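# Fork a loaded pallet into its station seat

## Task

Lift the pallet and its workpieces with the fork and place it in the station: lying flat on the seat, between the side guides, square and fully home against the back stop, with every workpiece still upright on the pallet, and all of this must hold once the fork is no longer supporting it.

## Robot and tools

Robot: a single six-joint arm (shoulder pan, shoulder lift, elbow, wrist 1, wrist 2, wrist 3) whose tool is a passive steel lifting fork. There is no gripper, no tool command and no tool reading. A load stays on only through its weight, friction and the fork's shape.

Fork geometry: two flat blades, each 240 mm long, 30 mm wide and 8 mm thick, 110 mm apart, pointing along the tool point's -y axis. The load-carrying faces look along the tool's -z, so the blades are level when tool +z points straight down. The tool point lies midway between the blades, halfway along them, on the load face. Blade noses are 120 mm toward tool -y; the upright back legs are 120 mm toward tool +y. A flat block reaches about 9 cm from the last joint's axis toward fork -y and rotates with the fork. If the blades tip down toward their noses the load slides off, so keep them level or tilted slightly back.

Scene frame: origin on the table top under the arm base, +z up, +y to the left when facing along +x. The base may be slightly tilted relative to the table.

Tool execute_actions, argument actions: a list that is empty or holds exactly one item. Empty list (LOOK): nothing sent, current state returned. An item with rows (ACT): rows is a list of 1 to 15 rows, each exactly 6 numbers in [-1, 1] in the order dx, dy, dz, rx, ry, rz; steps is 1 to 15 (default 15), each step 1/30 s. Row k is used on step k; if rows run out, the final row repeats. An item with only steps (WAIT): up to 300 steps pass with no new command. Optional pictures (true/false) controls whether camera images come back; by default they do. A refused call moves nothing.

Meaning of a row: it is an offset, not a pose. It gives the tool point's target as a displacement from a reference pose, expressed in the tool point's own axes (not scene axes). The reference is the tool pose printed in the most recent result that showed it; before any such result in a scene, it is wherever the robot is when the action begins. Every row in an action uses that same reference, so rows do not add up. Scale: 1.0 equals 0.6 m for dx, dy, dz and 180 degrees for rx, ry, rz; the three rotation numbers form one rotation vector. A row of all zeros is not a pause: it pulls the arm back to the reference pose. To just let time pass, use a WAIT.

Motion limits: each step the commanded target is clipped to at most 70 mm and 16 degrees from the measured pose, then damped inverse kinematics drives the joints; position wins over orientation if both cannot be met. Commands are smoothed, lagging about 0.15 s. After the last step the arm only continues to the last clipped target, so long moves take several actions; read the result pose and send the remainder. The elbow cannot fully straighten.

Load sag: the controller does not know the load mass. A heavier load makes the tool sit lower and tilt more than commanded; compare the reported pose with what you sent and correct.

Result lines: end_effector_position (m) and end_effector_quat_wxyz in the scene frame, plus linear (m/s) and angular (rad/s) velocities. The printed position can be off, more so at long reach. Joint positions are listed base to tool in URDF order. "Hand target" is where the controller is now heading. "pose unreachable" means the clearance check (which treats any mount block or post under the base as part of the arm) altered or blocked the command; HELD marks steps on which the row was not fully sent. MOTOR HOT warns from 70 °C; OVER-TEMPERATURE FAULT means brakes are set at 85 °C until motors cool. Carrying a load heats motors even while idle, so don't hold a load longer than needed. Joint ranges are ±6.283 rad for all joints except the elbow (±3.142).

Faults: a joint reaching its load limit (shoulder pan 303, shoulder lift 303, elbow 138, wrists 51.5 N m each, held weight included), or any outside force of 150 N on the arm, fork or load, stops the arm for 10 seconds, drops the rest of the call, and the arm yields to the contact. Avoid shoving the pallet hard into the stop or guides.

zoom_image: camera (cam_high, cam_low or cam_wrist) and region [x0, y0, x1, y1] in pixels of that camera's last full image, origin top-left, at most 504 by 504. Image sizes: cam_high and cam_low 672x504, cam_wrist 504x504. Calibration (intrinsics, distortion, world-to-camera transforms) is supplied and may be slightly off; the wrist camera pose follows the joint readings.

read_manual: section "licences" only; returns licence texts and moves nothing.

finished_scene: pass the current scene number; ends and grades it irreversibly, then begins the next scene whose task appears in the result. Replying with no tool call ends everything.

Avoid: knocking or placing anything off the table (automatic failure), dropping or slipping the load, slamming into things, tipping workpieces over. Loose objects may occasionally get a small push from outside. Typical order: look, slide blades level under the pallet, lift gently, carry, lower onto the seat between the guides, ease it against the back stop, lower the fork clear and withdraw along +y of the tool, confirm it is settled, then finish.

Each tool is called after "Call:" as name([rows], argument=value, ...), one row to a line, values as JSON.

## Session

Call:
execute_actions(actions=[])

Scene clock: 0.00 s of 6000.00 s.
end_effector_position=(+0.9415, -0.3296, +0.2467) end_effector_quat_wxyz=(+0.037, +0.012, +0.997, +0.066) end_effector_velocity=(-0.001, -0.001, +0.000) end_effector_angular_velocity=(+0.001, -0.000, -0.002)
Joint positions: [ 2.475 -0.69   1.385 -1.68  -0.814 -2.392]
Joint velocities: [-0.002 -0.     0.001  0.001  0.    -0.   ]
Motor temperatures (°C, as the motors report them): [26 26 27 28 34 31]
Hand target: +0.941, -0.330, +0.247; +0.037, +0.012, +0.997, +0.066
camera_calibration (this result's frames):
cam_wrist: T_world_to_cam=[[-0.99227, 0.0851074, -0.0903181, 0.983447], [0.0376271, 0.899858, 0.434556, 0.0347991], [0.118257, 0.427799, -0.896105, 0.36076], [0, 0, 0, 1]] pos_world=[0.931873, -0.269346, 0.39698]

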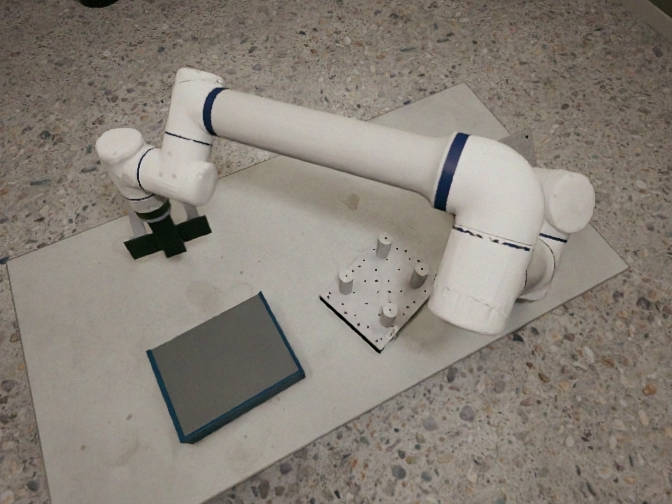

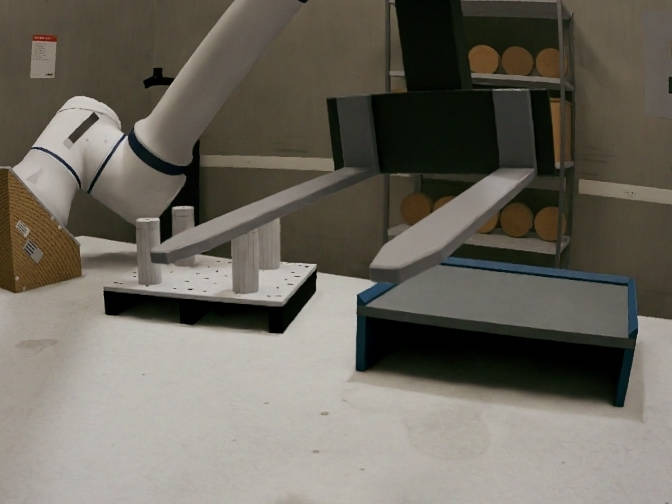

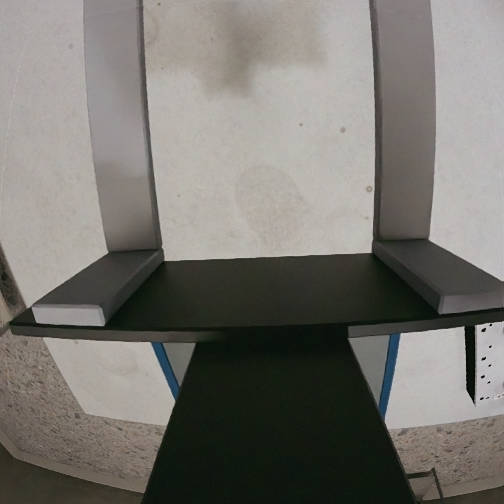

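Call:
zoom_image(camera="cam_high", region=[135, 270, 335, 460])

Call:
zoom_image(camera="cam_high", region=[300, 220, 460, 370])

Region (135, 270, 335, 460) of cam_high's 672x504 image, scaled by 2.520, with more detail than that image has; it fills the top 479 rows of this view, and the rest is white.

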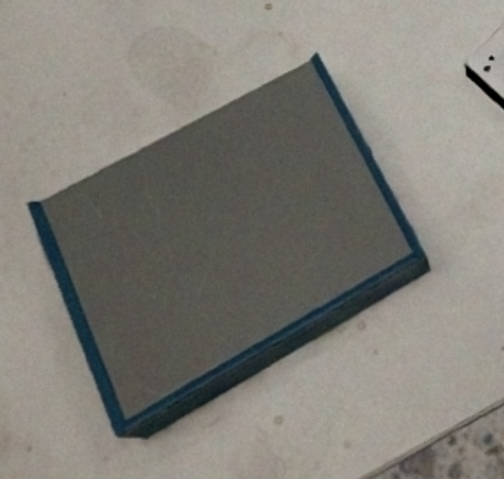

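Region (300, 220, 460, 370) of cam_high's 672x504 image, scaled by 3.150, with more detail than that image has; it fills the top 472 rows of this view, and the rest is white.

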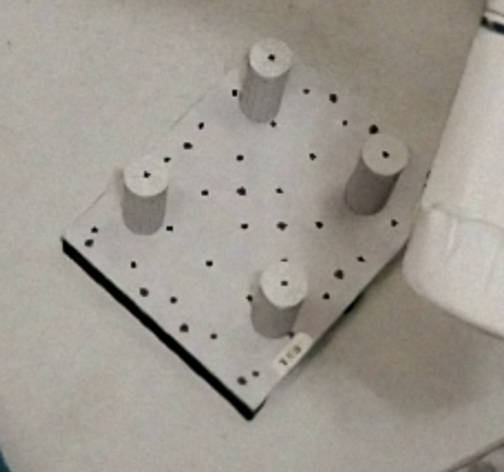

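Call:
execute_actions([
  {"rows":[[0.5,0,0,0.008,-0.01,0.17]]},
], pictures=false)

Call:
execute_actions([
  {"rows":[[0.17,-0.1,0,0.015,-0.018,0.3]]},
], pictures=false)

Call:
execute_actions([
  {"rows":[[0,-0.1,0,0.015,-0.018,0.3]]},
], pictures=false)

Call:
execute_actions([
  {"rows":[[0,0,0,0.011,-0.013,0.22]]},
], pictures=false)

Call:
execute_actions([
  {"steps":15},
])

Scene clock: 27.73 s of 6000.00 s.
end_effector_position=(+0.7332, -0.3231, +0.2271) end_effector_quat_wxyz=(+0.028, +0.272, +0.960, +0.065) end_effector_velocity=(-0.459, +0.011, -0.036) end_effector_angular_velocity=(-0.027, +0.005, -0.132)
Joint positions: [ 2.389 -0.813  1.69  -1.833 -0.865 -1.938]
Joint velocities: [-0.301 -0.411  0.907 -0.336 -0.189 -0.162]
Motor temperatures (°C, as the motors report them): [26 26 27 28 34 31]
Hand target: +0.683, -0.321, +0.222; +0.029, +0.277, +0.958, +0.064
Off the commanded pose: 0.091 m, 1 deg; position clipped at the last step of the last action.
Steps of this call (steps 1 to 90: nothing new was sent; then 24.23 s passed at rest; steps 91 to 105: all 15 steps of this action). Readings (end_effector_position):
91: (+0.9409, -0.3296, +0.2466)
92: (+0.9337, -0.3293, +0.2459)
94: (+0.9032, -0.3282, +0.2427)
98: (+0.8422, -0.3255, +0.2372)
105: the state above

Scene clock: 28.23 s of 6000.00 s.
end_effector_position=(+0.6187, -0.3192, +0.2165) end_effector_quat_wxyz=(+0.012, +0.629, +0.776, +0.056) end_effector_velocity=(-0.018, -0.006, -0.003) end_effector_angular_velocity=(-0.074, +0.150, -1.345)
Joint positions: [ 2.316 -0.739  1.717 -1.925 -0.931 -1.181]
Joint velocities: [-0.035  0.245 -0.188 -0.196 -0.174  1.401]
Motor temperatures (°C, as the motors report them): [26 26 27 28 34 31]
Hand target: +0.617, -0.320, +0.216; +0.013, +0.675, +0.736, +0.047
Off the commanded pose: 0.004 m, 8 deg.
Steps of this call (steps 1 to 15: all 15 steps of this action). Readings (end_effector_position):
1: (+0.7177, -0.3227, +0.2258)
2: (+0.7043, -0.3221, +0.2245)
4: (+0.6775, -0.3207, +0.2221)
8: (+0.6325, -0.3187, +0.2173)
15: the state above

Scene clock: 28.73 s of 6000.00 s.
end_effector_position=(+0.5624, -0.3321, +0.2101) end_effector_quat_wxyz=(-0.011, +0.896, +0.444, +0.028) end_effector_velocity=(-0.010, -0.001, +0.006) end_effector_angular_velocity=(-0.068, +0.118, -0.860)
Joint positions: [ 2.2   -0.605  1.696 -1.977 -1.058 -0.433]
Joint velocities: [-0.095  0.065  0.013 -0.098 -0.179  0.807]
Motor temperatures (°C, as the motors report them): [26 26 27 28 34 31]
Hand target: +0.561, -0.332, +0.210; -0.009, +0.913, +0.408, +0.022
Off the commanded pose: 0.002 m, 5 deg.
Steps of this call (steps 1 to 15: all 15 steps of this action). Readings (end_effector_position):
1: (+0.6171, -0.3197, +0.2163)
2: (+0.6056, -0.3219, +0.2154)
4: (+0.5811, -0.3257, +0.2109)
8: (+0.5672, -0.3301, +0.2104)
15: the state above

Scene clock: 29.23 s of 6000.00 s.
end_effector_position=(+0.5627, -0.3325, +0.2099) end_effector_quat_wxyz=(-0.027, +0.992, +0.126, -0.001) end_effector_velocity=(-0.001, +0.007, +0.002) end_effector_angular_velocity=(-0.029, +0.034, -0.233)
Joint positions: [ 2.114 -0.558  1.72  -1.981 -1.156  0.149]
Joint velocities: [-0.029 -0.024  0.051 -0.035 -0.05   0.219]
Motor temperatures (°C, as the motors report them): [26 26 27 28 34 31]
Hand target: +0.562, -0.332, +0.210; -0.026, +0.993, +0.115, -0.003
Off the commanded pose: 0.001 m, 1 deg.
Steps of this call (steps 1 to 15: all 15 steps of this action). Readings (end_effector_position):
1: (+0.5621, -0.3321, +0.2103)
2: (+0.5626, -0.3319, +0.2103)
4: (+0.5631, -0.3329, +0.2098)
8: (+0.5639, -0.3338, +0.2099)
15: the state above

Scene clock: 29.73 s of 6000.00 s.
end_effector_position=(+0.5625, -0.3320, +0.2101) end_effector_quat_wxyz=(-0.026, +0.993, +0.115, -0.003) end_effector_velocity=(+0.000, +0.001, -0.001) end_effector_angular_velocity=(-0.000, +0.002, +0.000)
Joint positions: [ 2.111 -0.56   1.725 -1.985 -1.16   0.169]
Joint velocities: [ 0.001 -0.     0.    -0.    -0.     0.001]
Motor temperatures (°C, as the motors report them): [26 26 27 28 34 31]
Hand target: +0.562, -0.332, +0.210; -0.026, +0.993, +0.115, -0.003
Off the commanded pose: 0.000 m, 0 deg.
Steps of this call (steps 1 to 15: nothing new was sent). Readings (end_effector_position):
1: (+0.5627, -0.3323, +0.2100)
2: (+0.5626, -0.3322, +0.2100)
4: (+0.5625, -0.3321, +0.2101)
8: (+0.5625, -0.3320, +0.2101)
15: the state above
camera_calibration (this result's frames):
cam_wrist: T_world_to_cam=[[0.983709, 0.177451, -0.0287553, -0.489432], [0.178808, -0.949388, 0.258244, -0.589181], [0.0185257, -0.259179, -0.965652, 0.216483], [0, 0, 0, 1]] pos_world=[0.582799, -0.416403, 0.347126]

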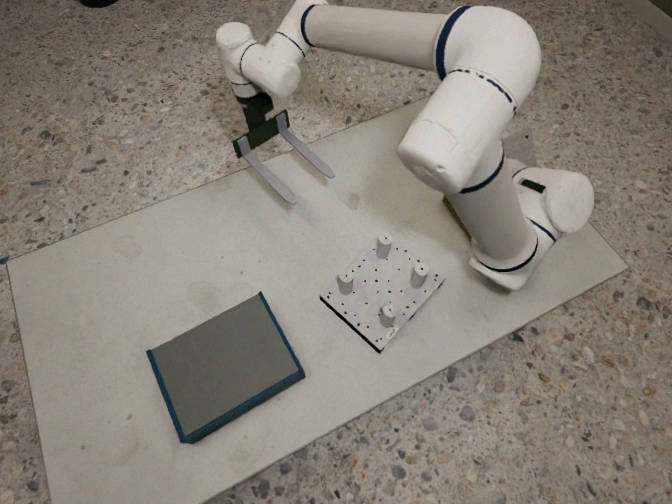

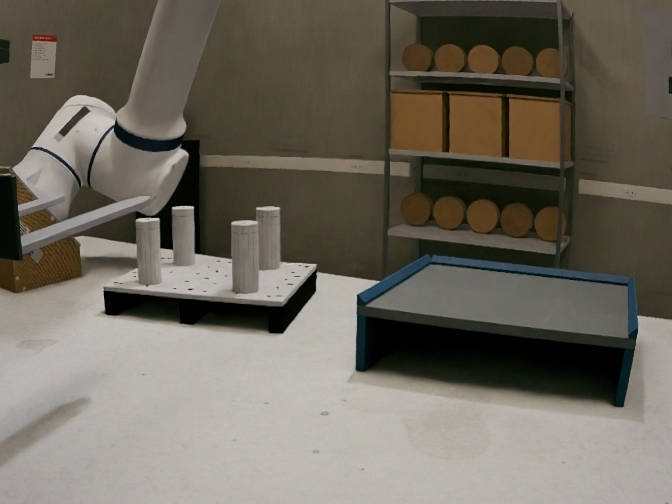

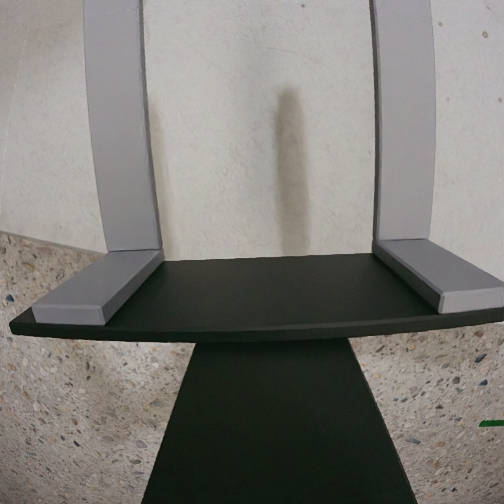

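Call:
execute_actions([
  {"rows":[[0.047,-0.191,0.26,-0.0166,-0.001,-0.0366]]},
], pictures=false)

Call:
execute_actions([
  {"steps":20},
])

Call:
zoom_image(camera="cam_high", region=[260, 170, 460, 360])

Scene clock: 38.67 s of 6000.00 s.
end_effector_position=(+0.5603, -0.2117, +0.0674) end_effector_quat_wxyz=(-0.002, +0.985, +0.172, -0.001) end_effector_velocity=(+0.014, +0.058, -0.075) end_effector_angular_velocity=(-0.027, -0.018, -0.004)
Joint positions: [ 2.275 -0.613  1.977 -2.3   -1.069  0.218]
Joint velocities: [ 0.099  0.     0.096 -0.178  0.06   0.113]
Motor temperatures (°C, as the motors report them): [26 26 27 28 34 31]
Hand target: +0.562, -0.207, +0.060; -0.000, +0.985, +0.172, -0.000
Off the commanded pose: 0.009 m, 0 deg.
Steps of this call (steps 1 to 90: nothing new was sent; then 5.43 s passed at rest; steps 91 to 105: all 15 steps of this action). Readings (end_effector_position):
91: (+0.5624, -0.3314, +0.2094)
92: (+0.5622, -0.3243, +0.1999)
94: (+0.5597, -0.3002, +0.1722)
98: (+0.5583, -0.2595, +0.1248)
105: the state above

Scene clock: 39.33 s of 6000.00 s.
end_effector_position=(+0.5616, -0.2066, +0.0604) end_effector_quat_wxyz=(-0.000, +0.985, +0.172, -0.000) end_effector_velocity=(+0.000, +0.000, -0.000) end_effector_angular_velocity=(-0.000, +0.000, +0.000)
Joint positions: [ 2.284 -0.613  1.986 -2.316 -1.063  0.228]
Joint velocities: [ 0.  0. -0. -0. -0.  0.]
Motor temperatures (°C, as the motors report them): [26 26 27 28 34 31]
Hand target: +0.562, -0.207, +0.060; -0.000, +0.985, +0.172, -0.000
Off the commanded pose: 0.001 m, 0 deg.
Steps of this call (steps 1 to 20: nothing new was sent). Readings (end_effector_position):
1: (+0.5607, -0.2101, +0.0652)
2: (+0.5611, -0.2090, +0.0638)
4: (+0.5614, -0.2077, +0.0621)
8: (+0.5616, -0.2068, +0.0609)
20: the state above
camera_calibration (this result's frames):
cam_wrist: T_world_to_cam=[[0.957376, 0.287614, -0.0266401, -0.477727], [0.28157, -0.908714, 0.308153, -0.483595], [0.0644209, -0.302519, -0.950964, 0.068829], [0, 0, 0, 1]] pos_world=[0.589096, -0.281226, 0.201748]

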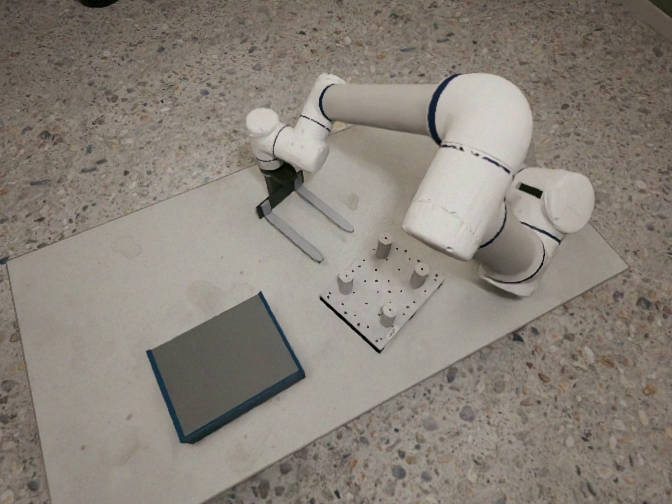

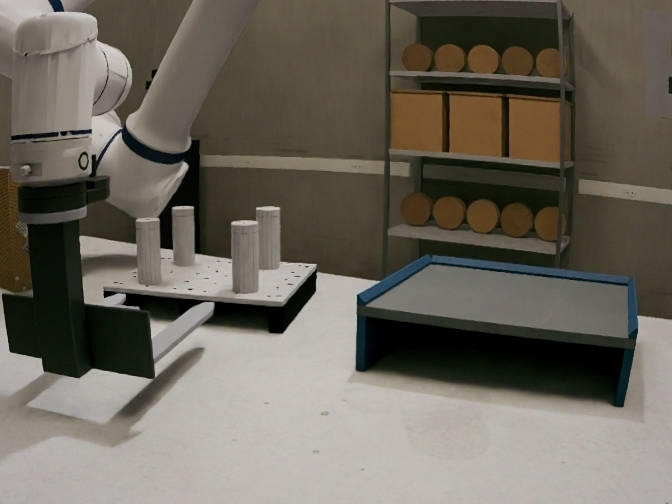

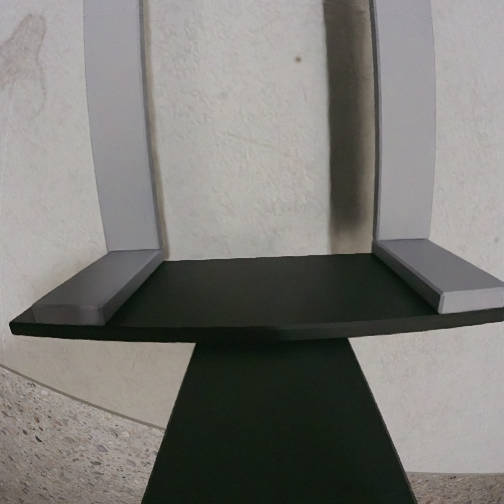

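Region (260, 170, 460, 360) of cam_high's 672x504 image, scaled by 2.520, with more detail than that image has; it fills the top 479 rows of this view, and the rest is white.

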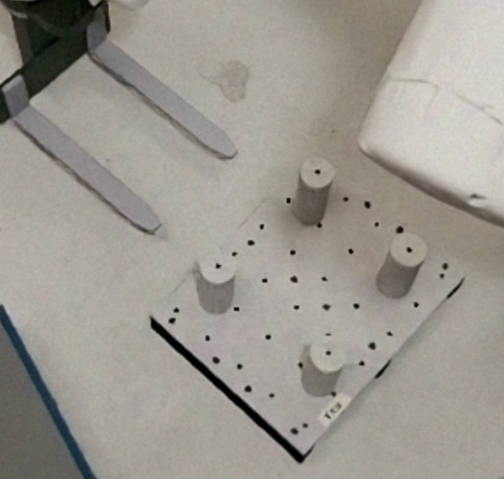

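Call:
execute_actions([
  {"rows":[[0,0,0.03,0,0,0],[0,-0.01,0.057,0,0,0],[0,-0.02,0.057,0,0,0],[0,-0.03,0.057,0,0,0],[0,-0.04,0.057,0,0,0],[0,-0.05,0.057,0,0,0],[0,-0.065,0.057,0,0,0],[0,-0.08,0.057,0,0,0],[0,-0.095,0.057,0,0,0],[0,-0.11,0.057,0,0,0],[0,-0.125,0.057,0,0,0],[0,-0.14,0.057,0,0,0],[0,-0.155,0.057,0,0,0],[0,-0.17,0.057,0,0,0],[0,-0.18,0.057,0,0,0]]},
], pictures=false)

Call:
execute_actions([
  {"steps":15},
])

Call:
zoom_image(camera="cam_low", region=[60, 200, 340, 400])

Scene clock: 48.27 s of 6000.00 s.
end_effector_position=(+0.5337, -0.1306, +0.0253) end_effector_quat_wxyz=(-0.001, +0.985, +0.172, -0.001) end_effector_velocity=(-0.086, +0.235, -0.006) end_effector_angular_velocity=(+0.000, +0.002, +0.001)
Joint positions: [ 2.336 -0.68   2.13  -2.416 -1.034  0.276]
Joint velocities: [ 0.096 -0.337  0.403 -0.111  0.053  0.09 ]
Motor temperatures (°C, as the motors report them): [26 26 28 28 34 31]
Hand target: +0.525, -0.107, +0.025; -0.001, +0.985, +0.172, -0.000
Off the commanded pose: 0.027 m, 0 deg.
Steps of this call (steps 1 to 90: nothing new was sent; then 5.43 s passed at rest; steps 91 to 105: all 15 steps of this action). Readings (end_effector_position):
91: (+0.5616, -0.2065, +0.0601)
92: (+0.5620, -0.2068, +0.0558)
94: (+0.5588, -0.2013, +0.0402)
98: (+0.5528, -0.1835, +0.0292)
105: the state above

Scene clock: 48.77 s of 6000.00 s.
end_effector_position=(+0.5248, -0.1068, +0.0248) end_effector_quat_wxyz=(-0.001, +0.985, +0.172, -0.000) end_effector_velocity=(-0.001, +0.002, -0.001) end_effector_angular_velocity=(+0.002, +0.002, -0.000)
Joint positions: [ 2.345 -0.714  2.171 -2.427 -1.028  0.285]
Joint velocities: [ 0.002 -0.001  0.002  0.001  0.001  0.   ]
Motor temperatures (°C, as the motors report them): [26 26 28 28 34 31]
Hand target: +0.525, -0.107, +0.025; -0.001, +0.985, +0.172, -0.000
Off the commanded pose: 0.002 m, 0 deg.
Steps of this call (steps 1 to 15: nothing new was sent). Readings (end_effector_position):
1: (+0.5309, -0.1232, +0.0251)
2: (+0.5289, -0.1177, +0.0250)
4: (+0.5269, -0.1120, +0.0250)
8: (+0.5253, -0.1079, +0.0248)
15: the state above
camera_calibration (this result's frames):
cam_wrist: T_world_to_cam=[[0.957305, 0.287797, -0.0271919, -0.472067], [0.281978, -0.90893, 0.30714, -0.371835], [0.0636786, -0.301694, -0.951276, 0.0679483], [0, 0, 0, 1]] pos_world=[0.552435, -0.181613, 0.166007]

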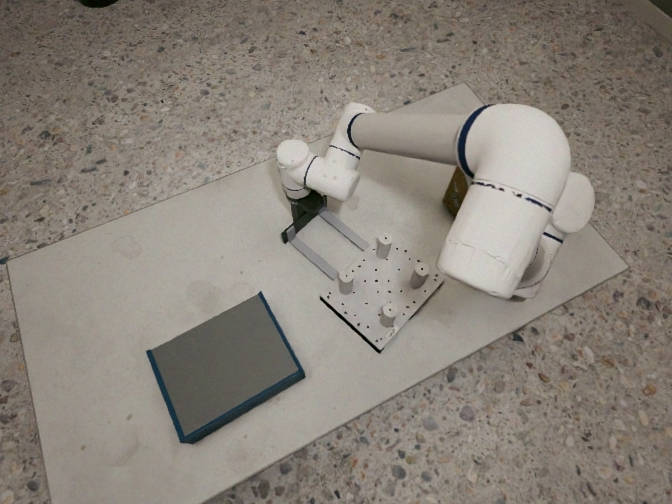

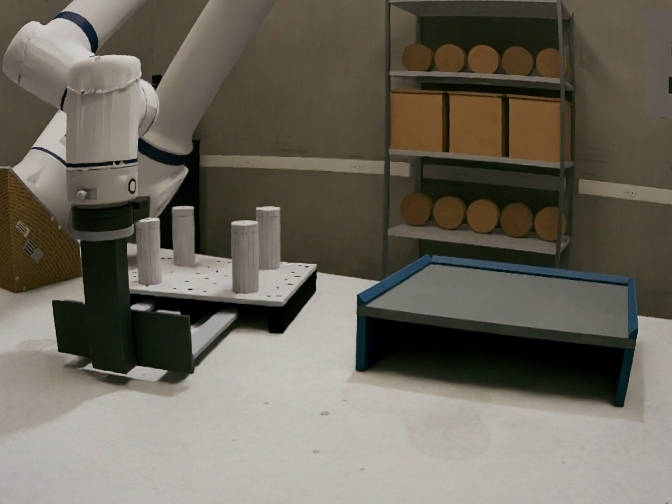

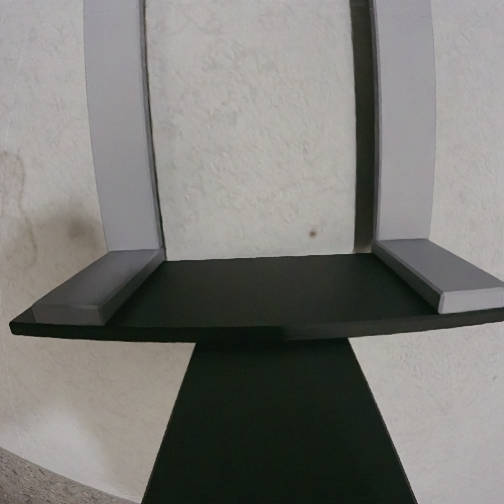

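Region (60, 200, 340, 400) of cam_low's 672x504 image, scaled by 1.800, with more detail than that image has; it fills the top 360 rows of this view, and the rest is white.

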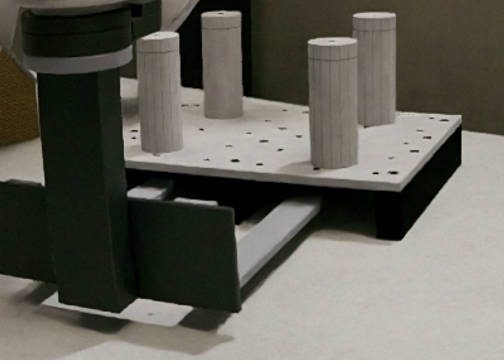

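Call:
execute_actions([
  {"rows":[[0,-0.015,-0.004,0,0,0],[0,-0.035,-0.004,0,0,0],[0,-0.055,-0.004,0,0,0],[0,-0.075,-0.004,0,0,0],[0,-0.095,-0.004,0,0,0],[0,-0.115,-0.004,0,0,0],[0,-0.135,-0.004,0,0,0],[0,-0.155,-0.004,0,0,0],[0,-0.175,-0.004,0,0,0],[0,-0.195,-0.004,0,0,0],[0,-0.215,-0.004,0,0,0],[0,-0.235,-0.004,0,0,0],[0,-0.255,-0.004,0,0,0],[0,-0.275,-0.004,0,0,0]]},
], pictures=false)

Call:
execute_actions([
  {"steps":18},
])

Scene clock: 54.13 s of 6000.00 s.
end_effector_position=(+0.4777, +0.0191, +0.0239) end_effector_quat_wxyz=(-0.002, +0.985, +0.172, -0.001) end_effector_velocity=(-0.110, +0.299, -0.003) end_effector_angular_velocity=(+0.000, +0.001, +0.002)
Joint positions: [ 2.405 -0.914  2.366 -2.451 -0.995  0.342]
Joint velocities: [ 0.167 -0.514  0.424  0.001  0.09   0.164]
Motor temperatures (°C, as the motors report them): [26 26 28 28 34 31]
Hand target: +0.468, +0.045, +0.024; -0.001, +0.985, +0.172, -0.001
Off the commanded pose: 0.031 m, 0 deg.
Steps of this call (steps 1 to 90: nothing new was sent; then 1.87 s passed at rest; steps 91 to 105: all 15 steps of this action). Readings (end_effector_position):
91: (+0.5247, -0.1066, +0.0248)
92: (+0.5240, -0.1045, +0.0254)
94: (+0.5195, -0.0924, +0.0259)
98: (+0.5056, -0.0558, +0.0252)
105: the state above

Scene clock: 54.73 s of 6000.00 s.
end_effector_position=(+0.4682, +0.0451, +0.0244) end_effector_quat_wxyz=(-0.001, +0.985, +0.172, -0.001) end_effector_velocity=(-0.001, +0.001, -0.001) end_effector_angular_velocity=(+0.000, -0.000, -0.000)
Joint positions: [ 2.419 -0.961  2.402 -2.449 -0.988  0.357]
Joint velocities: [ 0.    -0.001  0.002 -0.002  0.     0.001]
Motor temperatures (°C, as the motors report them): [26 26 28 28 34 31]
Hand target: +0.468, +0.045, +0.024; -0.001, +0.985, +0.172, -0.001
Off the commanded pose: 0.005 m, 0 deg.
Steps of this call (steps 1 to 18: nothing new was sent). Readings (end_effector_position):
1: (+0.4745, +0.0277, +0.0240)
2: (+0.4727, +0.0332, +0.0242)
4: (+0.4705, +0.0395, +0.0244)
8: (+0.4687, +0.0438, +0.0244)
18: the state above
camera_calibration (this result's frames):
cam_wrist: T_world_to_cam=[[0.957216, 0.288065, -0.0274987, -0.461591], [0.282396, -0.90916, 0.306072, -0.217853], [0.063168, -0.300743, -0.951611, 0.117237], [0, 0, 0, 1]] pos_world=[0.495957, -0.0298367, 0.165549]

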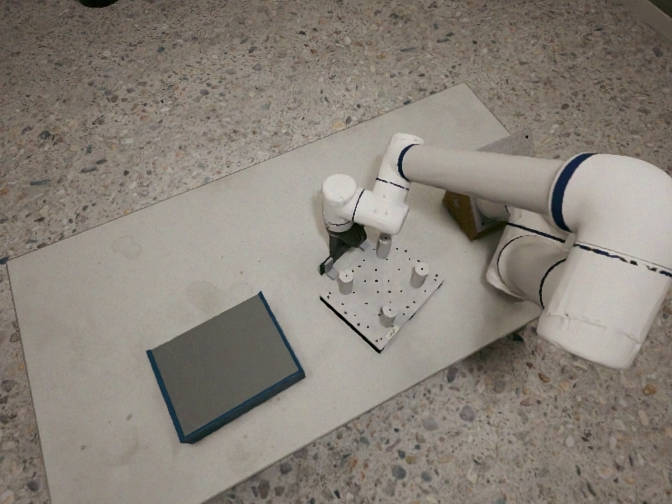

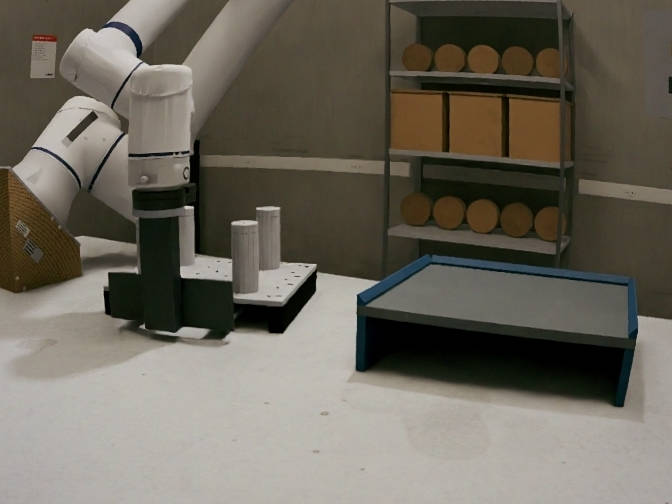

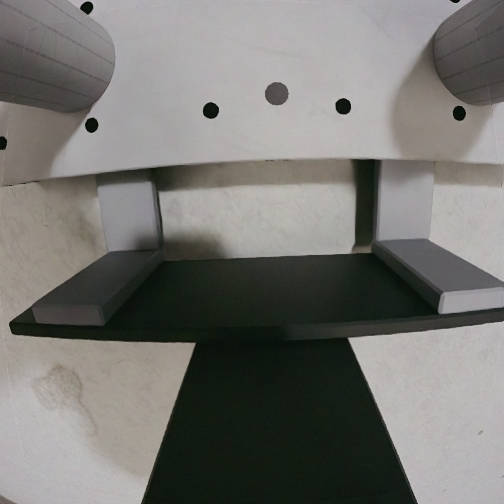

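Call:
execute_actions([
  {"rows":[[0.003,-0.01,-0.003,0,0,0],[0.006,-0.02,-0.003,0,0,0],[0.008,-0.03,-0.003,0,0,0],[0.008,-0.04,-0.003,0,0,0],[0.008,-0.048,-0.003,0,0,0],[0.008,-0.048,-0.003,0,0,0],[0.008,-0.048,-0.006,0,0,0],[0.008,-0.048,-0.009,0,0,0],[0.008,-0.048,-0.012,0,0,0],[0.008,-0.048,-0.015,0,0,0],[0.008,-0.048,-0.018,0,0,0],[0.008,-0.048,-0.021,0,0,0],[0.008,-0.048,-0.024,0,0,0],[0.008,-0.048,-0.027,0,0,0],[0.008,-0.048,-0.03,0,0,0]]},
], pictures=false)

Call:
execute_actions([
  {"rows":[[0,0,-0.012,0,0,0],[0,0,-0.015,0,0,0],[0,0,-0.018,0,0,0],[0,0,-0.021,0,0,0],[0,0,-0.024,0,0,0],[0,0,-0.027,0,0,0],[0,0,-0.03,0,0,0],[0,0,-0.034,0,0,0],[0,0,-0.038,0,0,0],[0,0,-0.042,0,0,0],[0,0,-0.046,0,0,0],[0,0,-0.05,0,0,0]]},
], pictures=false)

Call:
execute_actions([
  {"steps":15},
])

Scene clock: 65.13 s of 6000.00 s.
end_effector_position=(+0.4630, +0.0735, +0.0365) end_effector_quat_wxyz=(-0.001, +0.985, +0.172, -0.001) end_effector_velocity=(+0.003, +0.002, +0.053) end_effector_angular_velocity=(-0.005, -0.005, +0.004)
Joint positions: [ 2.429 -1.033  2.426 -2.407 -0.982  0.367]
Joint velocities: [-0.052 -0.098 -0.021  0.139 -0.027 -0.052]
Motor temperatures (°C, as the motors report them): [26 26 28 28 34 31]
Hand target: +0.463, +0.074, +0.042; -0.001, +0.985, +0.172, -0.001
Off the commanded pose: 0.006 m, 0 deg.
Steps of this call (steps 1 to 90: nothing new was sent; then 6.90 s passed at rest; steps 91 to 105: all 15 steps of this action). Readings (end_effector_position):
91: (+0.4682, +0.0452, +0.0244)
92: (+0.4681, +0.0468, +0.0249)
94: (+0.4675, +0.0541, +0.0254)
98: (+0.4639, +0.0687, +0.0262)
105: the state above

Scene clock: 65.63 s of 6000.00 s.
end_effector_position=(+0.4632, +0.0734, +0.0639) end_effector_quat_wxyz=(-0.001, +0.985, +0.172, -0.001) end_effector_velocity=(-0.002, +0.001, +0.028) end_effector_angular_velocity=(+0.002, +0.003, -0.001)
Joint positions: [ 2.4   -1.079  2.414 -2.333 -0.998  0.338]
Joint velocities: [-0.029 -0.047 -0.013  0.079 -0.017 -0.031]
Motor temperatures (°C, as the motors report them): [26 26 28 28 34 31]
Hand target: +0.463, +0.073, +0.066; -0.001, +0.985, +0.172, -0.001
Off the commanded pose: 0.003 m, 0 deg.
Steps of this call (steps 1 to 15: all 15 steps of this action). Readings (end_effector_position):
1: (+0.4630, +0.0735, +0.0383)
2: (+0.4630, +0.0735, +0.0399)
4: (+0.4628, +0.0736, +0.0431)
8: (+0.4630, +0.0735, +0.0503)
15: the state above

Scene clock: 66.13 s of 6000.00 s.
end_effector_position=(+0.4630, +0.0735, +0.0664) end_effector_quat_wxyz=(-0.001, +0.985, +0.172, -0.001) end_effector_velocity=(+0.000, -0.000, +0.000) end_effector_angular_velocity=(-0.000, -0.000, +0.000)
Joint positions: [ 2.398 -1.083  2.413 -2.326 -0.999  0.335]
Joint velocities: [ 0.    -0.    -0.001  0.001 -0.     0.   ]
Motor temperatures (°C, as the motors report them): [26 26 28 28 34 31]
Hand target: +0.463, +0.073, +0.066; -0.001, +0.985, +0.172, -0.001
Off the commanded pose: 0.000 m, 0 deg.
Steps of this call (steps 1 to 15: nothing new was sent). Readings (end_effector_position):
1: (+0.4631, +0.0735, +0.0647)
2: (+0.4630, +0.0735, +0.0652)
4: (+0.4630, +0.0735, +0.0659)
8: (+0.4630, +0.0735, +0.0663)
15: the state above
camera_calibration (this result's frames):
cam_wrist: T_world_to_cam=[[0.957245, 0.287978, -0.0274124, -0.463645], [0.282299, -0.90925, 0.305893, -0.20338], [0.063166, -0.300553, -0.951671, 0.166071], [0, 0, 0, 1]] pos_world=[0.490745, -0.00149022, 0.207548]

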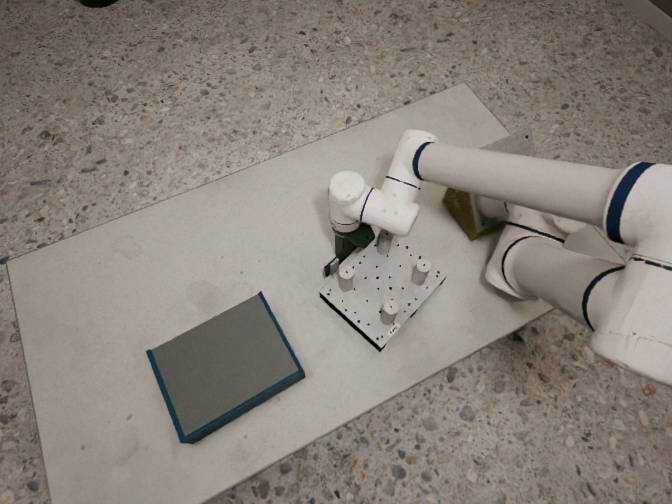

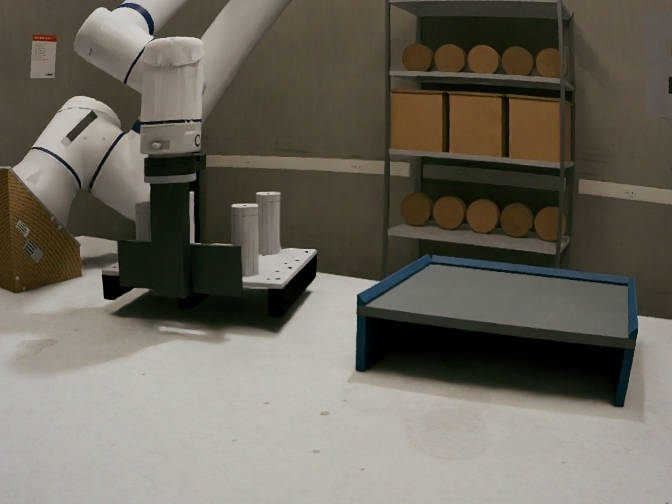

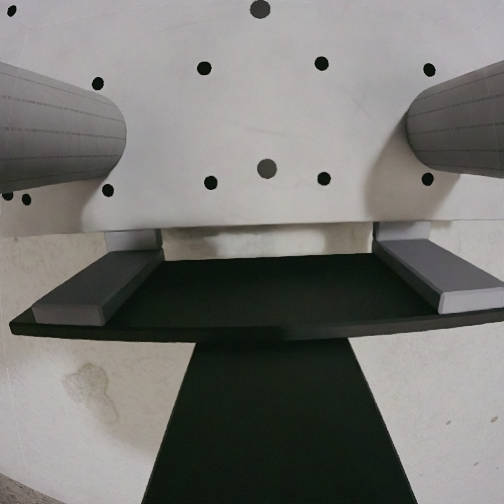

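Call:
execute_actions([
  {"rows":[[0,0,-0.002,0,0,0.0005],[0,0,-0.006,0,0,0.0015],[0,0,-0.012,0,0,0.003],[0,0,-0.02,0,0,0.005],[0,0,-0.03,0,0,0.0075],[0,0,-0.04,0,0,0.0105],[0,0,-0.05,0,0,0.014],[0,0,-0.06,0,0,0.018],[0,0,-0.07,0,0,0.022],[0,0,-0.08,0,0,0.026],[0,0,-0.09,0,0,0.03],[0,0,-0.1,0,0,0.034],[0,0,-0.11,0,0,0.038],[0,0,-0.12,0,0,0.042],[0,0,-0.13,0,0,0.046]]},
], pictures=false)

Call:
execute_actions([
  {"rows":[[0.001,0,-0.045,0,0,0.017],[0.003,0.001,-0.054,0,0,0.021],[0.006,0.002,-0.062,0,0,0.025],[0.01,0.003,-0.069,0,0,0.029],[0.015,0.004,-0.075,0,0,0.033],[0.021,0.006,-0.08,0,0,0.037],[0.028,0.008,-0.084,0,0,0.041],[0.036,0.01,-0.087,0,0,0.0445],[0.045,0.013,-0.089,0,0,0.0475],[0.055,0.016,-0.09,0,0,0.05],[0.066,0.019,-0.09,0,0,0.052],[0.078,0.022,-0.09,0,0,0.054],[0.09,0.026,-0.09,0,0,0.056],[0.102,0.029,-0.09,0,0,0.057],[0.114,0.032,-0.09,0,0,0.058]]},
], pictures=false)

Call:
execute_actions([
  {"rows":[[0.054,0.006,-0.003,0,0,0.004],[0.066,0.007,-0.003,0,0,0.004],[0.078,0.009,-0.003,0,0,0.004],[0.09,0.01,-0.003,0,0,0.004],[0.102,0.011,-0.003,0,0,0.004],[0.114,0.013,-0.003,0,0,0.004],[0.126,0.014,-0.003,0,0,0.004],[0.138,0.015,-0.003,0,0,0.004],[0.15,0.017,-0.003,0,0,0.004],[0.162,0.018,-0.003,0,0,0.004],[0.174,0.019,-0.003,0,0,0.004],[0.186,0.021,-0.003,0,0,0.004],[0.198,0.022,-0.003,0,0,0.004],[0.21,0.023,-0.003,0,0,0.004],[0.222,0.025,-0.003,0,0,0.004]]},
], pictures=false)

Call:
execute_actions([
  {"rows":[[0.054,0.006,0,0,0,0],[0.066,0.007,0,0,0,0],[0.078,0.008,0,0,0,0],[0.09,0.01,0,0,0,0],[0.102,0.011,0,0,0,0],[0.114,0.012,0,0,0,0],[0.126,0.013,0,0,0,0],[0.138,0.015,0,0,0,0],[0.15,0.016,0,0,0,0],[0.162,0.017,0,0,0,0],[0.174,0.018,0,0,0,0],[0.186,0.02,0,0,0,0],[0.198,0.021,0,0,0,0],[0.21,0.022,0,0,0,0],[0.222,0.023,0,0,0,0]]},
], pictures=false)

Call:
execute_actions([
  {"rows":[[0.054,0.006,0,0,0,0],[0.066,0.007,0,0,0,0],[0.078,0.008,0,0,0,0],[0.09,0.01,0,0,0,0],[0.102,0.011,0,0,0,0],[0.114,0.012,0,0,0,0],[0.126,0.013,0,0,0,0],[0.138,0.015,0,0,0,0],[0.15,0.016,0,0,0,0],[0.162,0.017,0,0,0,0],[0.174,0.018,0,0,0,0],[0.186,0.02,0,0,0,0],[0.198,0.021,0,0,0,0],[0.21,0.022,0,0,0,0],[0.222,0.023,0,0,0,0]]},
], pictures=false)

Call:
execute_actions([
  {"rows":[[0.054,0.006,0,0,0,0],[0.066,0.007,0,0,0,0],[0.078,0.008,0,0,0,0],[0.09,0.01,0,0,0,0],[0.102,0.011,0,0,0,0],[0.114,0.012,0,0,0,0],[0.125,0.013,0,0,0,0],[0.135,0.014,0,0,0,0],[0.144,0.015,0,0,0,0],[0.152,0.016,0,0,0,0],[0.159,0.017,0,0,0,0],[0.165,0.017,0,0,0,0],[0.17,0.018,0,0,0,0],[0.174,0.018,0,0,0,0],[0.177,0.018,0,0,0,0]]},
], pictures=false)

Call:
execute_actions([
  {"steps":20},
])

Call:
zoom_image(camera="cam_high", region=[135, 270, 335, 460])

Scene clock: 102.30 s of 6000.00 s.
end_effector_position=(+0.4639, +0.0730, +0.1232) end_effector_quat_wxyz=(-0.001, +0.993, +0.121, -0.000) end_effector_velocity=(+0.001, -0.001, +0.173) end_effector_angular_velocity=(-0.000, -0.002, -0.359)
Joint positions: [ 2.318 -1.171  2.398 -2.182 -1.043  0.362]
Joint velocities: [-0.246 -0.262 -0.053  0.43  -0.139  0.127]
Motor temperatures (°C, as the motors report them): [26 26 28 28 34 31]
Hand target: +0.464, +0.073, +0.142; -0.002, +0.995, +0.101, -0.000
Off the commanded pose: 0.021 m, 2 deg.
Steps of this call (steps 1 to 90: nothing new was sent; then 32.67 s passed at rest; steps 91 to 105: all 15 steps of this action). Readings (end_effector_position):
91: (+0.4630, +0.0735, +0.0664)
92: (+0.4630, +0.0735, +0.0668)
94: (+0.4630, +0.0735, +0.0694)
98: (+0.4634, +0.0733, +0.0846)
105: the state above

Scene clock: 102.80 s of 6000.00 s.
end_effector_position=(+0.5109, +0.0712, +0.1769) end_effector_quat_wxyz=(-0.001, +0.999, +0.039, +0.000) end_effector_velocity=(+0.199, -0.003, +0.014) end_effector_angular_velocity=(-0.000, +0.002, -0.167)
Joint positions: [ 2.294 -1.208  2.314 -2.052 -1.056  0.505]
Joint velocities: [ 0.206  0.158 -0.293  0.041  0.119  0.359]
Motor temperatures (°C, as the motors report them): [26 26 28 28 34 31]
Hand target: +0.533, +0.071, +0.178; -0.002, +1.000, +0.030, +0.000
Off the commanded pose: 0.024 m, 1 deg.
Steps of this call (steps 1 to 15: all 15 steps of this action). Readings (end_effector_position):
1: (+0.4639, +0.0729, +0.1291)
2: (+0.4642, +0.0728, +0.1349)
4: (+0.4659, +0.0725, +0.1463)
8: (+0.4745, +0.0722, +0.1646)
15: the state above

Scene clock: 103.30 s of 6000.00 s.
end_effector_position=(+0.6194, +0.0680, +0.1796) end_effector_quat_wxyz=(-0.001, +0.999, +0.032, +0.001) end_effector_velocity=(+0.214, -0.007, -0.001) end_effector_angular_velocity=(-0.001, -0.000, -0.002)
Joint positions: [ 2.407 -1.104  2.134 -2.033 -0.992  0.627]
Joint velocities: [ 0.2    0.215 -0.371  0.045  0.107  0.204]
Motor temperatures (°C, as the motors report them): [26 26 28 28 34 31]
Hand target: +0.643, +0.067, +0.179; -0.001, +0.999, +0.032, +0.001
Off the commanded pose: 0.026 m, 0 deg.
Steps of this call (steps 1 to 15: all 15 steps of this action). Readings (end_effector_position):
1: (+0.5178, +0.0711, +0.1773)
2: (+0.5249, +0.0710, +0.1779)
4: (+0.5397, +0.0705, +0.1790)
8: (+0.5687, +0.0697, +0.1795)
15: the state above

Scene clock: 103.80 s of 6000.00 s.
end_effector_position=(+0.7280, +0.0640, +0.1803) end_effector_quat_wxyz=(-0.001, +0.999, +0.032, +0.001) end_effector_velocity=(+0.213, -0.006, -0.001) end_effector_angular_velocity=(-0.000, +0.001, +0.000)
Joint positions: [ 2.495 -0.994  1.936 -1.999 -0.946  0.719]
Joint velocities: [ 0.155  0.221 -0.404  0.087  0.075  0.165]
Motor temperatures (°C, as the motors report them): [26 26 28 28 34 31]
Hand target: +0.751, +0.064, +0.180; -0.001, +0.999, +0.032, +0.001
Off the commanded pose: 0.025 m, 0 deg.
Steps of this call (steps 1 to 15: all 15 steps of this action). Readings (end_effector_position):
1: (+0.6267, +0.0677, +0.1796)
2: (+0.6339, +0.0675, +0.1797)
4: (+0.6484, +0.0671, +0.1801)
8: (+0.6774, +0.0661, +0.1802)
15: the state above

Scene clock: 104.30 s of 6000.00 s.
end_effector_position=(+0.8364, +0.0600, +0.1809) end_effector_quat_wxyz=(-0.001, +0.999, +0.032, +0.001) end_effector_velocity=(+0.214, -0.007, +0.001) end_effector_angular_velocity=(-0.001, -0.002, -0.000)
Joint positions: [ 2.563 -0.879  1.72  -1.944 -0.914  0.796]
Joint velocities: [ 0.12   0.235 -0.448  0.129  0.055  0.137]
Motor temperatures (°C, as the motors report them): [26 26 28 28 34 31]
Hand target: +0.860, +0.060, +0.181; -0.001, +0.999, +0.032, +0.001
Off the commanded pose: 0.025 m, 0 deg.
Steps of this call (steps 1 to 15: all 15 steps of this action). Readings (end_effector_position):
1: (+0.7352, +0.0638, +0.1803)
2: (+0.7425, +0.0636, +0.1804)
4: (+0.7570, +0.0632, +0.1807)
8: (+0.7859, +0.0621, +0.1808)
15: the state above

Scene clock: 104.80 s of 6000.00 s.
end_effector_position=(+0.9320, +0.0564, +0.1814) end_effector_quat_wxyz=(-0.001, +0.999, +0.032, +0.002) end_effector_velocity=(+0.105, -0.005, -0.001) end_effector_angular_velocity=(+0.000, +0.005, -0.000)
Joint positions: [ 2.612 -0.769  1.508 -1.877 -0.893  0.852]
Joint velocities: [ 0.05   0.13  -0.252  0.09   0.018  0.055]
Motor temperatures (°C, as the motors report them): [26 26 28 28 34 31]
Hand target: +0.943, +0.056, +0.181; -0.001, +0.999, +0.032, +0.001
Off the commanded pose: 0.011 m, 0 deg.
Steps of this call (steps 1 to 15: all 15 steps of this action). Readings (end_effector_position):
1: (+0.8437, +0.0598, +0.1810)
2: (+0.8509, +0.0596, +0.1811)
4: (+0.8653, +0.0592, +0.1813)
8: (+0.8940, +0.0581, +0.1815)
15: the state above

Scene clock: 105.47 s of 6000.00 s.
end_effector_position=(+0.9425, +0.0562, +0.1813) end_effector_quat_wxyz=(-0.001, +0.999, +0.032, +0.001) end_effector_velocity=(+0.000, +0.000, -0.000) end_effector_angular_velocity=(-0.001, -0.001, +0.002)
Joint positions: [ 2.617 -0.756  1.483 -1.868 -0.891  0.858]
Joint velocities: [ 0.001  0.    -0.    -0.003 -0.    -0.   ]
Motor temperatures (°C, as the motors report them): [26 26 28 28 34 31]
Hand target: +0.943, +0.056, +0.181; -0.001, +0.999, +0.032, +0.001
Off the commanded pose: 0.001 m, 0 deg.
Steps of this call (steps 1 to 20: nothing new was sent). Readings (end_effector_position):
1: (+0.9353, +0.0563, +0.1814)
2: (+0.9376, +0.0563, +0.1813)
4: (+0.9402, +0.0562, +0.1813)
8: (+0.9420, +0.0562, +0.1813)
20: the state above
camera_calibration (this result's frames):
cam_wrist: T_world_to_cam=[[0.999672, 0.0100198, -0.02355, -0.93959], [0.0167799, -0.951402, 0.307495, -0.137271], [-0.0193244, -0.307789, -0.951258, 0.318], [0, 0, 0, 1]] pos_world=[0.947731, -0.0233087, 0.322583]

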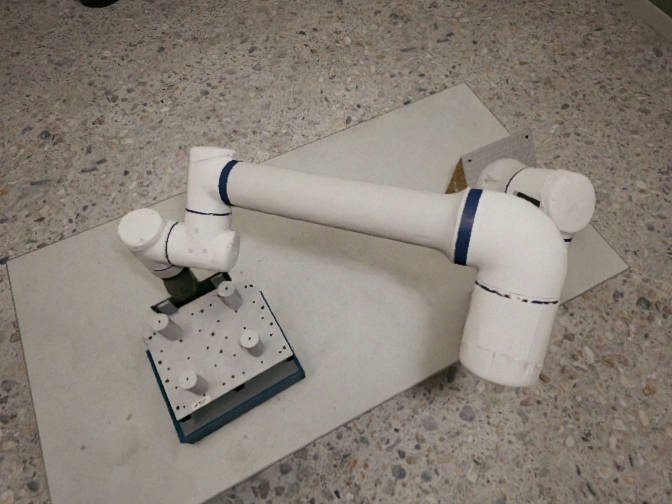

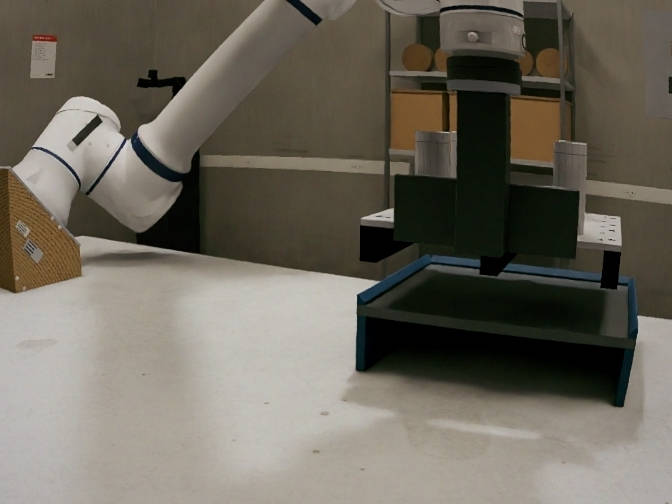

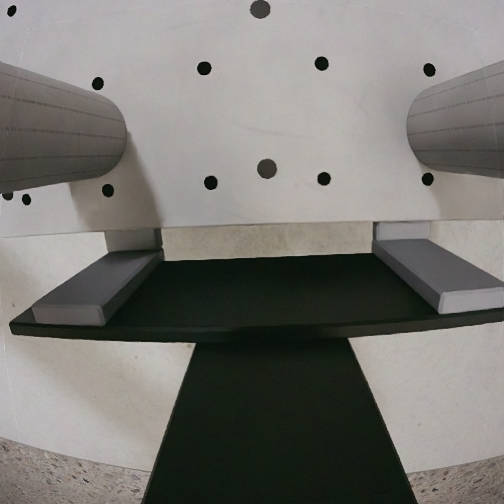

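Region (135, 270, 335, 460) of cam_high's 672x504 image, scaled by 2.520, with more detail than that image has; it fills the top 479 rows of this view, and the rest is white.

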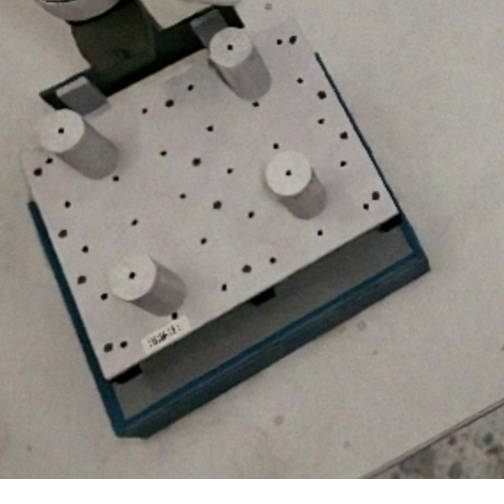

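Shift +x 11 mm and lower to just above the guides.

Call:
execute_actions([
  {"rows":[[0.002,0,0.002,0,0.001,0],[0.004,0,0.005,0,0.001,0],[0.007,0,0.009,0,0.001,0],[0.01,0,0.013,0,0.001,0],[0.013,0,0.018,0,0.001,0],[0.015,0,0.023,0,0.001,0],[0.017,0,0.028,0,0.001,0],[0.018,0,0.033,0,0.001,0],[0.018,0,0.038,0,0.001,0],[0.018,0,0.042,0,0.001,0],[0.018,0,0.046,0,0.001,0],[0.018,0,0.049,0,0.001,0],[0.018,0,0.052,0,0.001,0]]},
], pictures=false)

Call:
execute_actions([
  {"steps":15},
])

Call:
zoom_image(camera="cam_high", region=[135, 270, 335, 460])

Call:
zoom_image(camera="cam_low", region=[340, 200, 660, 400])

Scene clock: 112.60 s of 6000.00 s.
end_effector_position=(+0.9530, +0.0569, +0.1534) end_effector_quat_wxyz=(-0.001, +0.999, +0.032, +0.003) end_effector_velocity=(+0.002, -0.001, -0.040) end_effector_angular_velocity=(+0.002, +0.003, -0.004)
Joint positions: [ 2.64  -0.729  1.478 -1.91  -0.879  0.887]
Joint velocities: [ 0.026  0.027  0.018 -0.06   0.01   0.031]
Motor temperatures (°C, as the motors report them): [26 26 28 28 34 31]
Hand target: +0.953, +0.057, +0.150; -0.001, +0.999, +0.032, +0.003
Off the commanded pose: 0.003 m, 0 deg.
Steps of this call (steps 1 to 90: nothing new was sent; then 3.63 s passed at rest; steps 91 to 105: all 15 steps of this action). Readings (end_effector_position):
91: (+0.9425, +0.0562, +0.1813)
92: (+0.9429, +0.0562, +0.1810)
94: (+0.9444, +0.0563, +0.1789)
98: (+0.9497, +0.0567, +0.1703)
105: the state above

Scene clock: 113.10 s of 6000.00 s.
end_effector_position=(+0.9534, +0.0569, +0.1502) end_effector_quat_wxyz=(-0.001, +0.999, +0.032, +0.003) end_effector_velocity=(-0.001, +0.001, -0.002) end_effector_angular_velocity=(+0.001, +0.001, +0.002)
Joint positions: [ 2.642 -0.727  1.48  -1.915 -0.878  0.889]
Joint velocities: [ 0.002  0.     0.001 -0.001  0.    -0.   ]
Motor temperatures (°C, as the motors report them): [26 26 28 28 34 31]
Hand target: +0.953, +0.057, +0.150; -0.001, +0.999, +0.032, +0.003
Off the commanded pose: 0.000 m, 0 deg.
Steps of this call (steps 1 to 15: nothing new was sent). Readings (end_effector_position):
1: (+0.9531, +0.0568, +0.1523)
2: (+0.9533, +0.0569, +0.1517)
4: (+0.9533, +0.0569, +0.1509)
8: (+0.9534, +0.0569, +0.1503)
15: the state above
camera_calibration (this result's frames):
cam_wrist: T_world_to_cam=[[0.99974, 0.0100097, -0.0204961, -0.95171], [0.0158286, -0.951445, 0.307412, -0.126304], [-0.0164238, -0.307656, -0.951356, 0.286049], [0, 0, 0, 1]] pos_world=[0.958159, -0.0226399, 0.291456]

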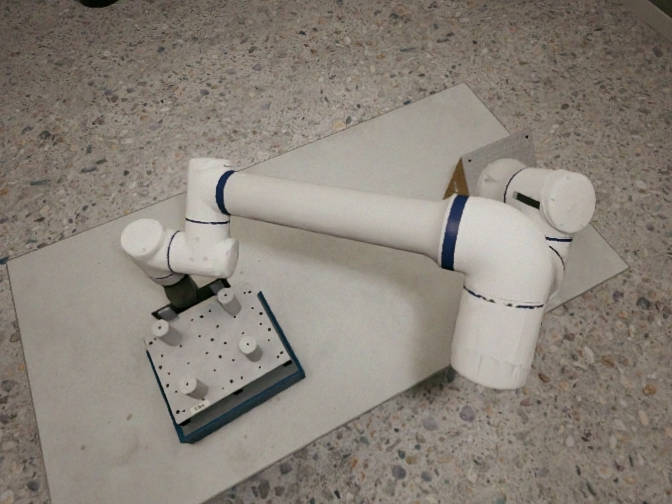

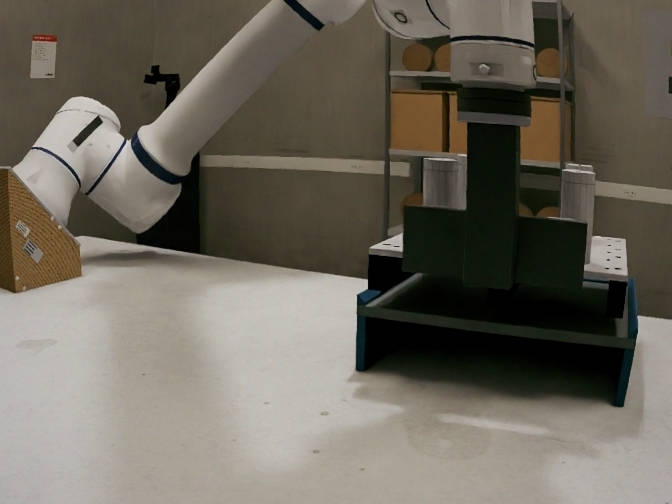

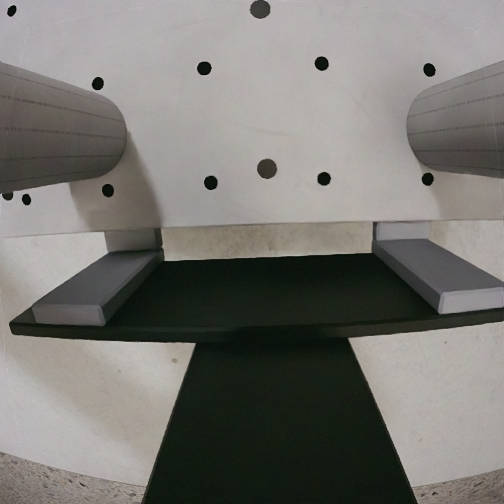

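Region (135, 270, 335, 460) of cam_high's 672x504 image, scaled by 2.520, with more detail than that image has; it fills the top 479 rows of this view, and the rest is white.

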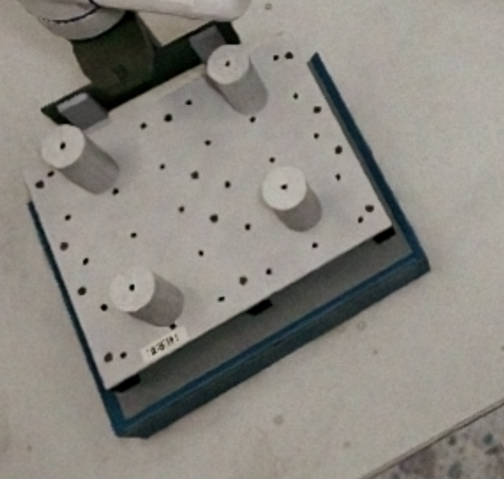

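Region (340, 200, 660, 400) of cam_low's 672x504 image, scaled by 1.575, with more detail than that image has; it fills the top 315 rows of this view, and the rest is white.

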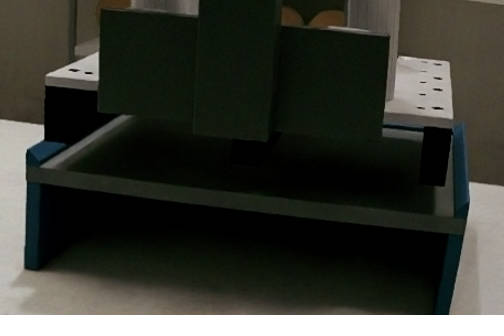

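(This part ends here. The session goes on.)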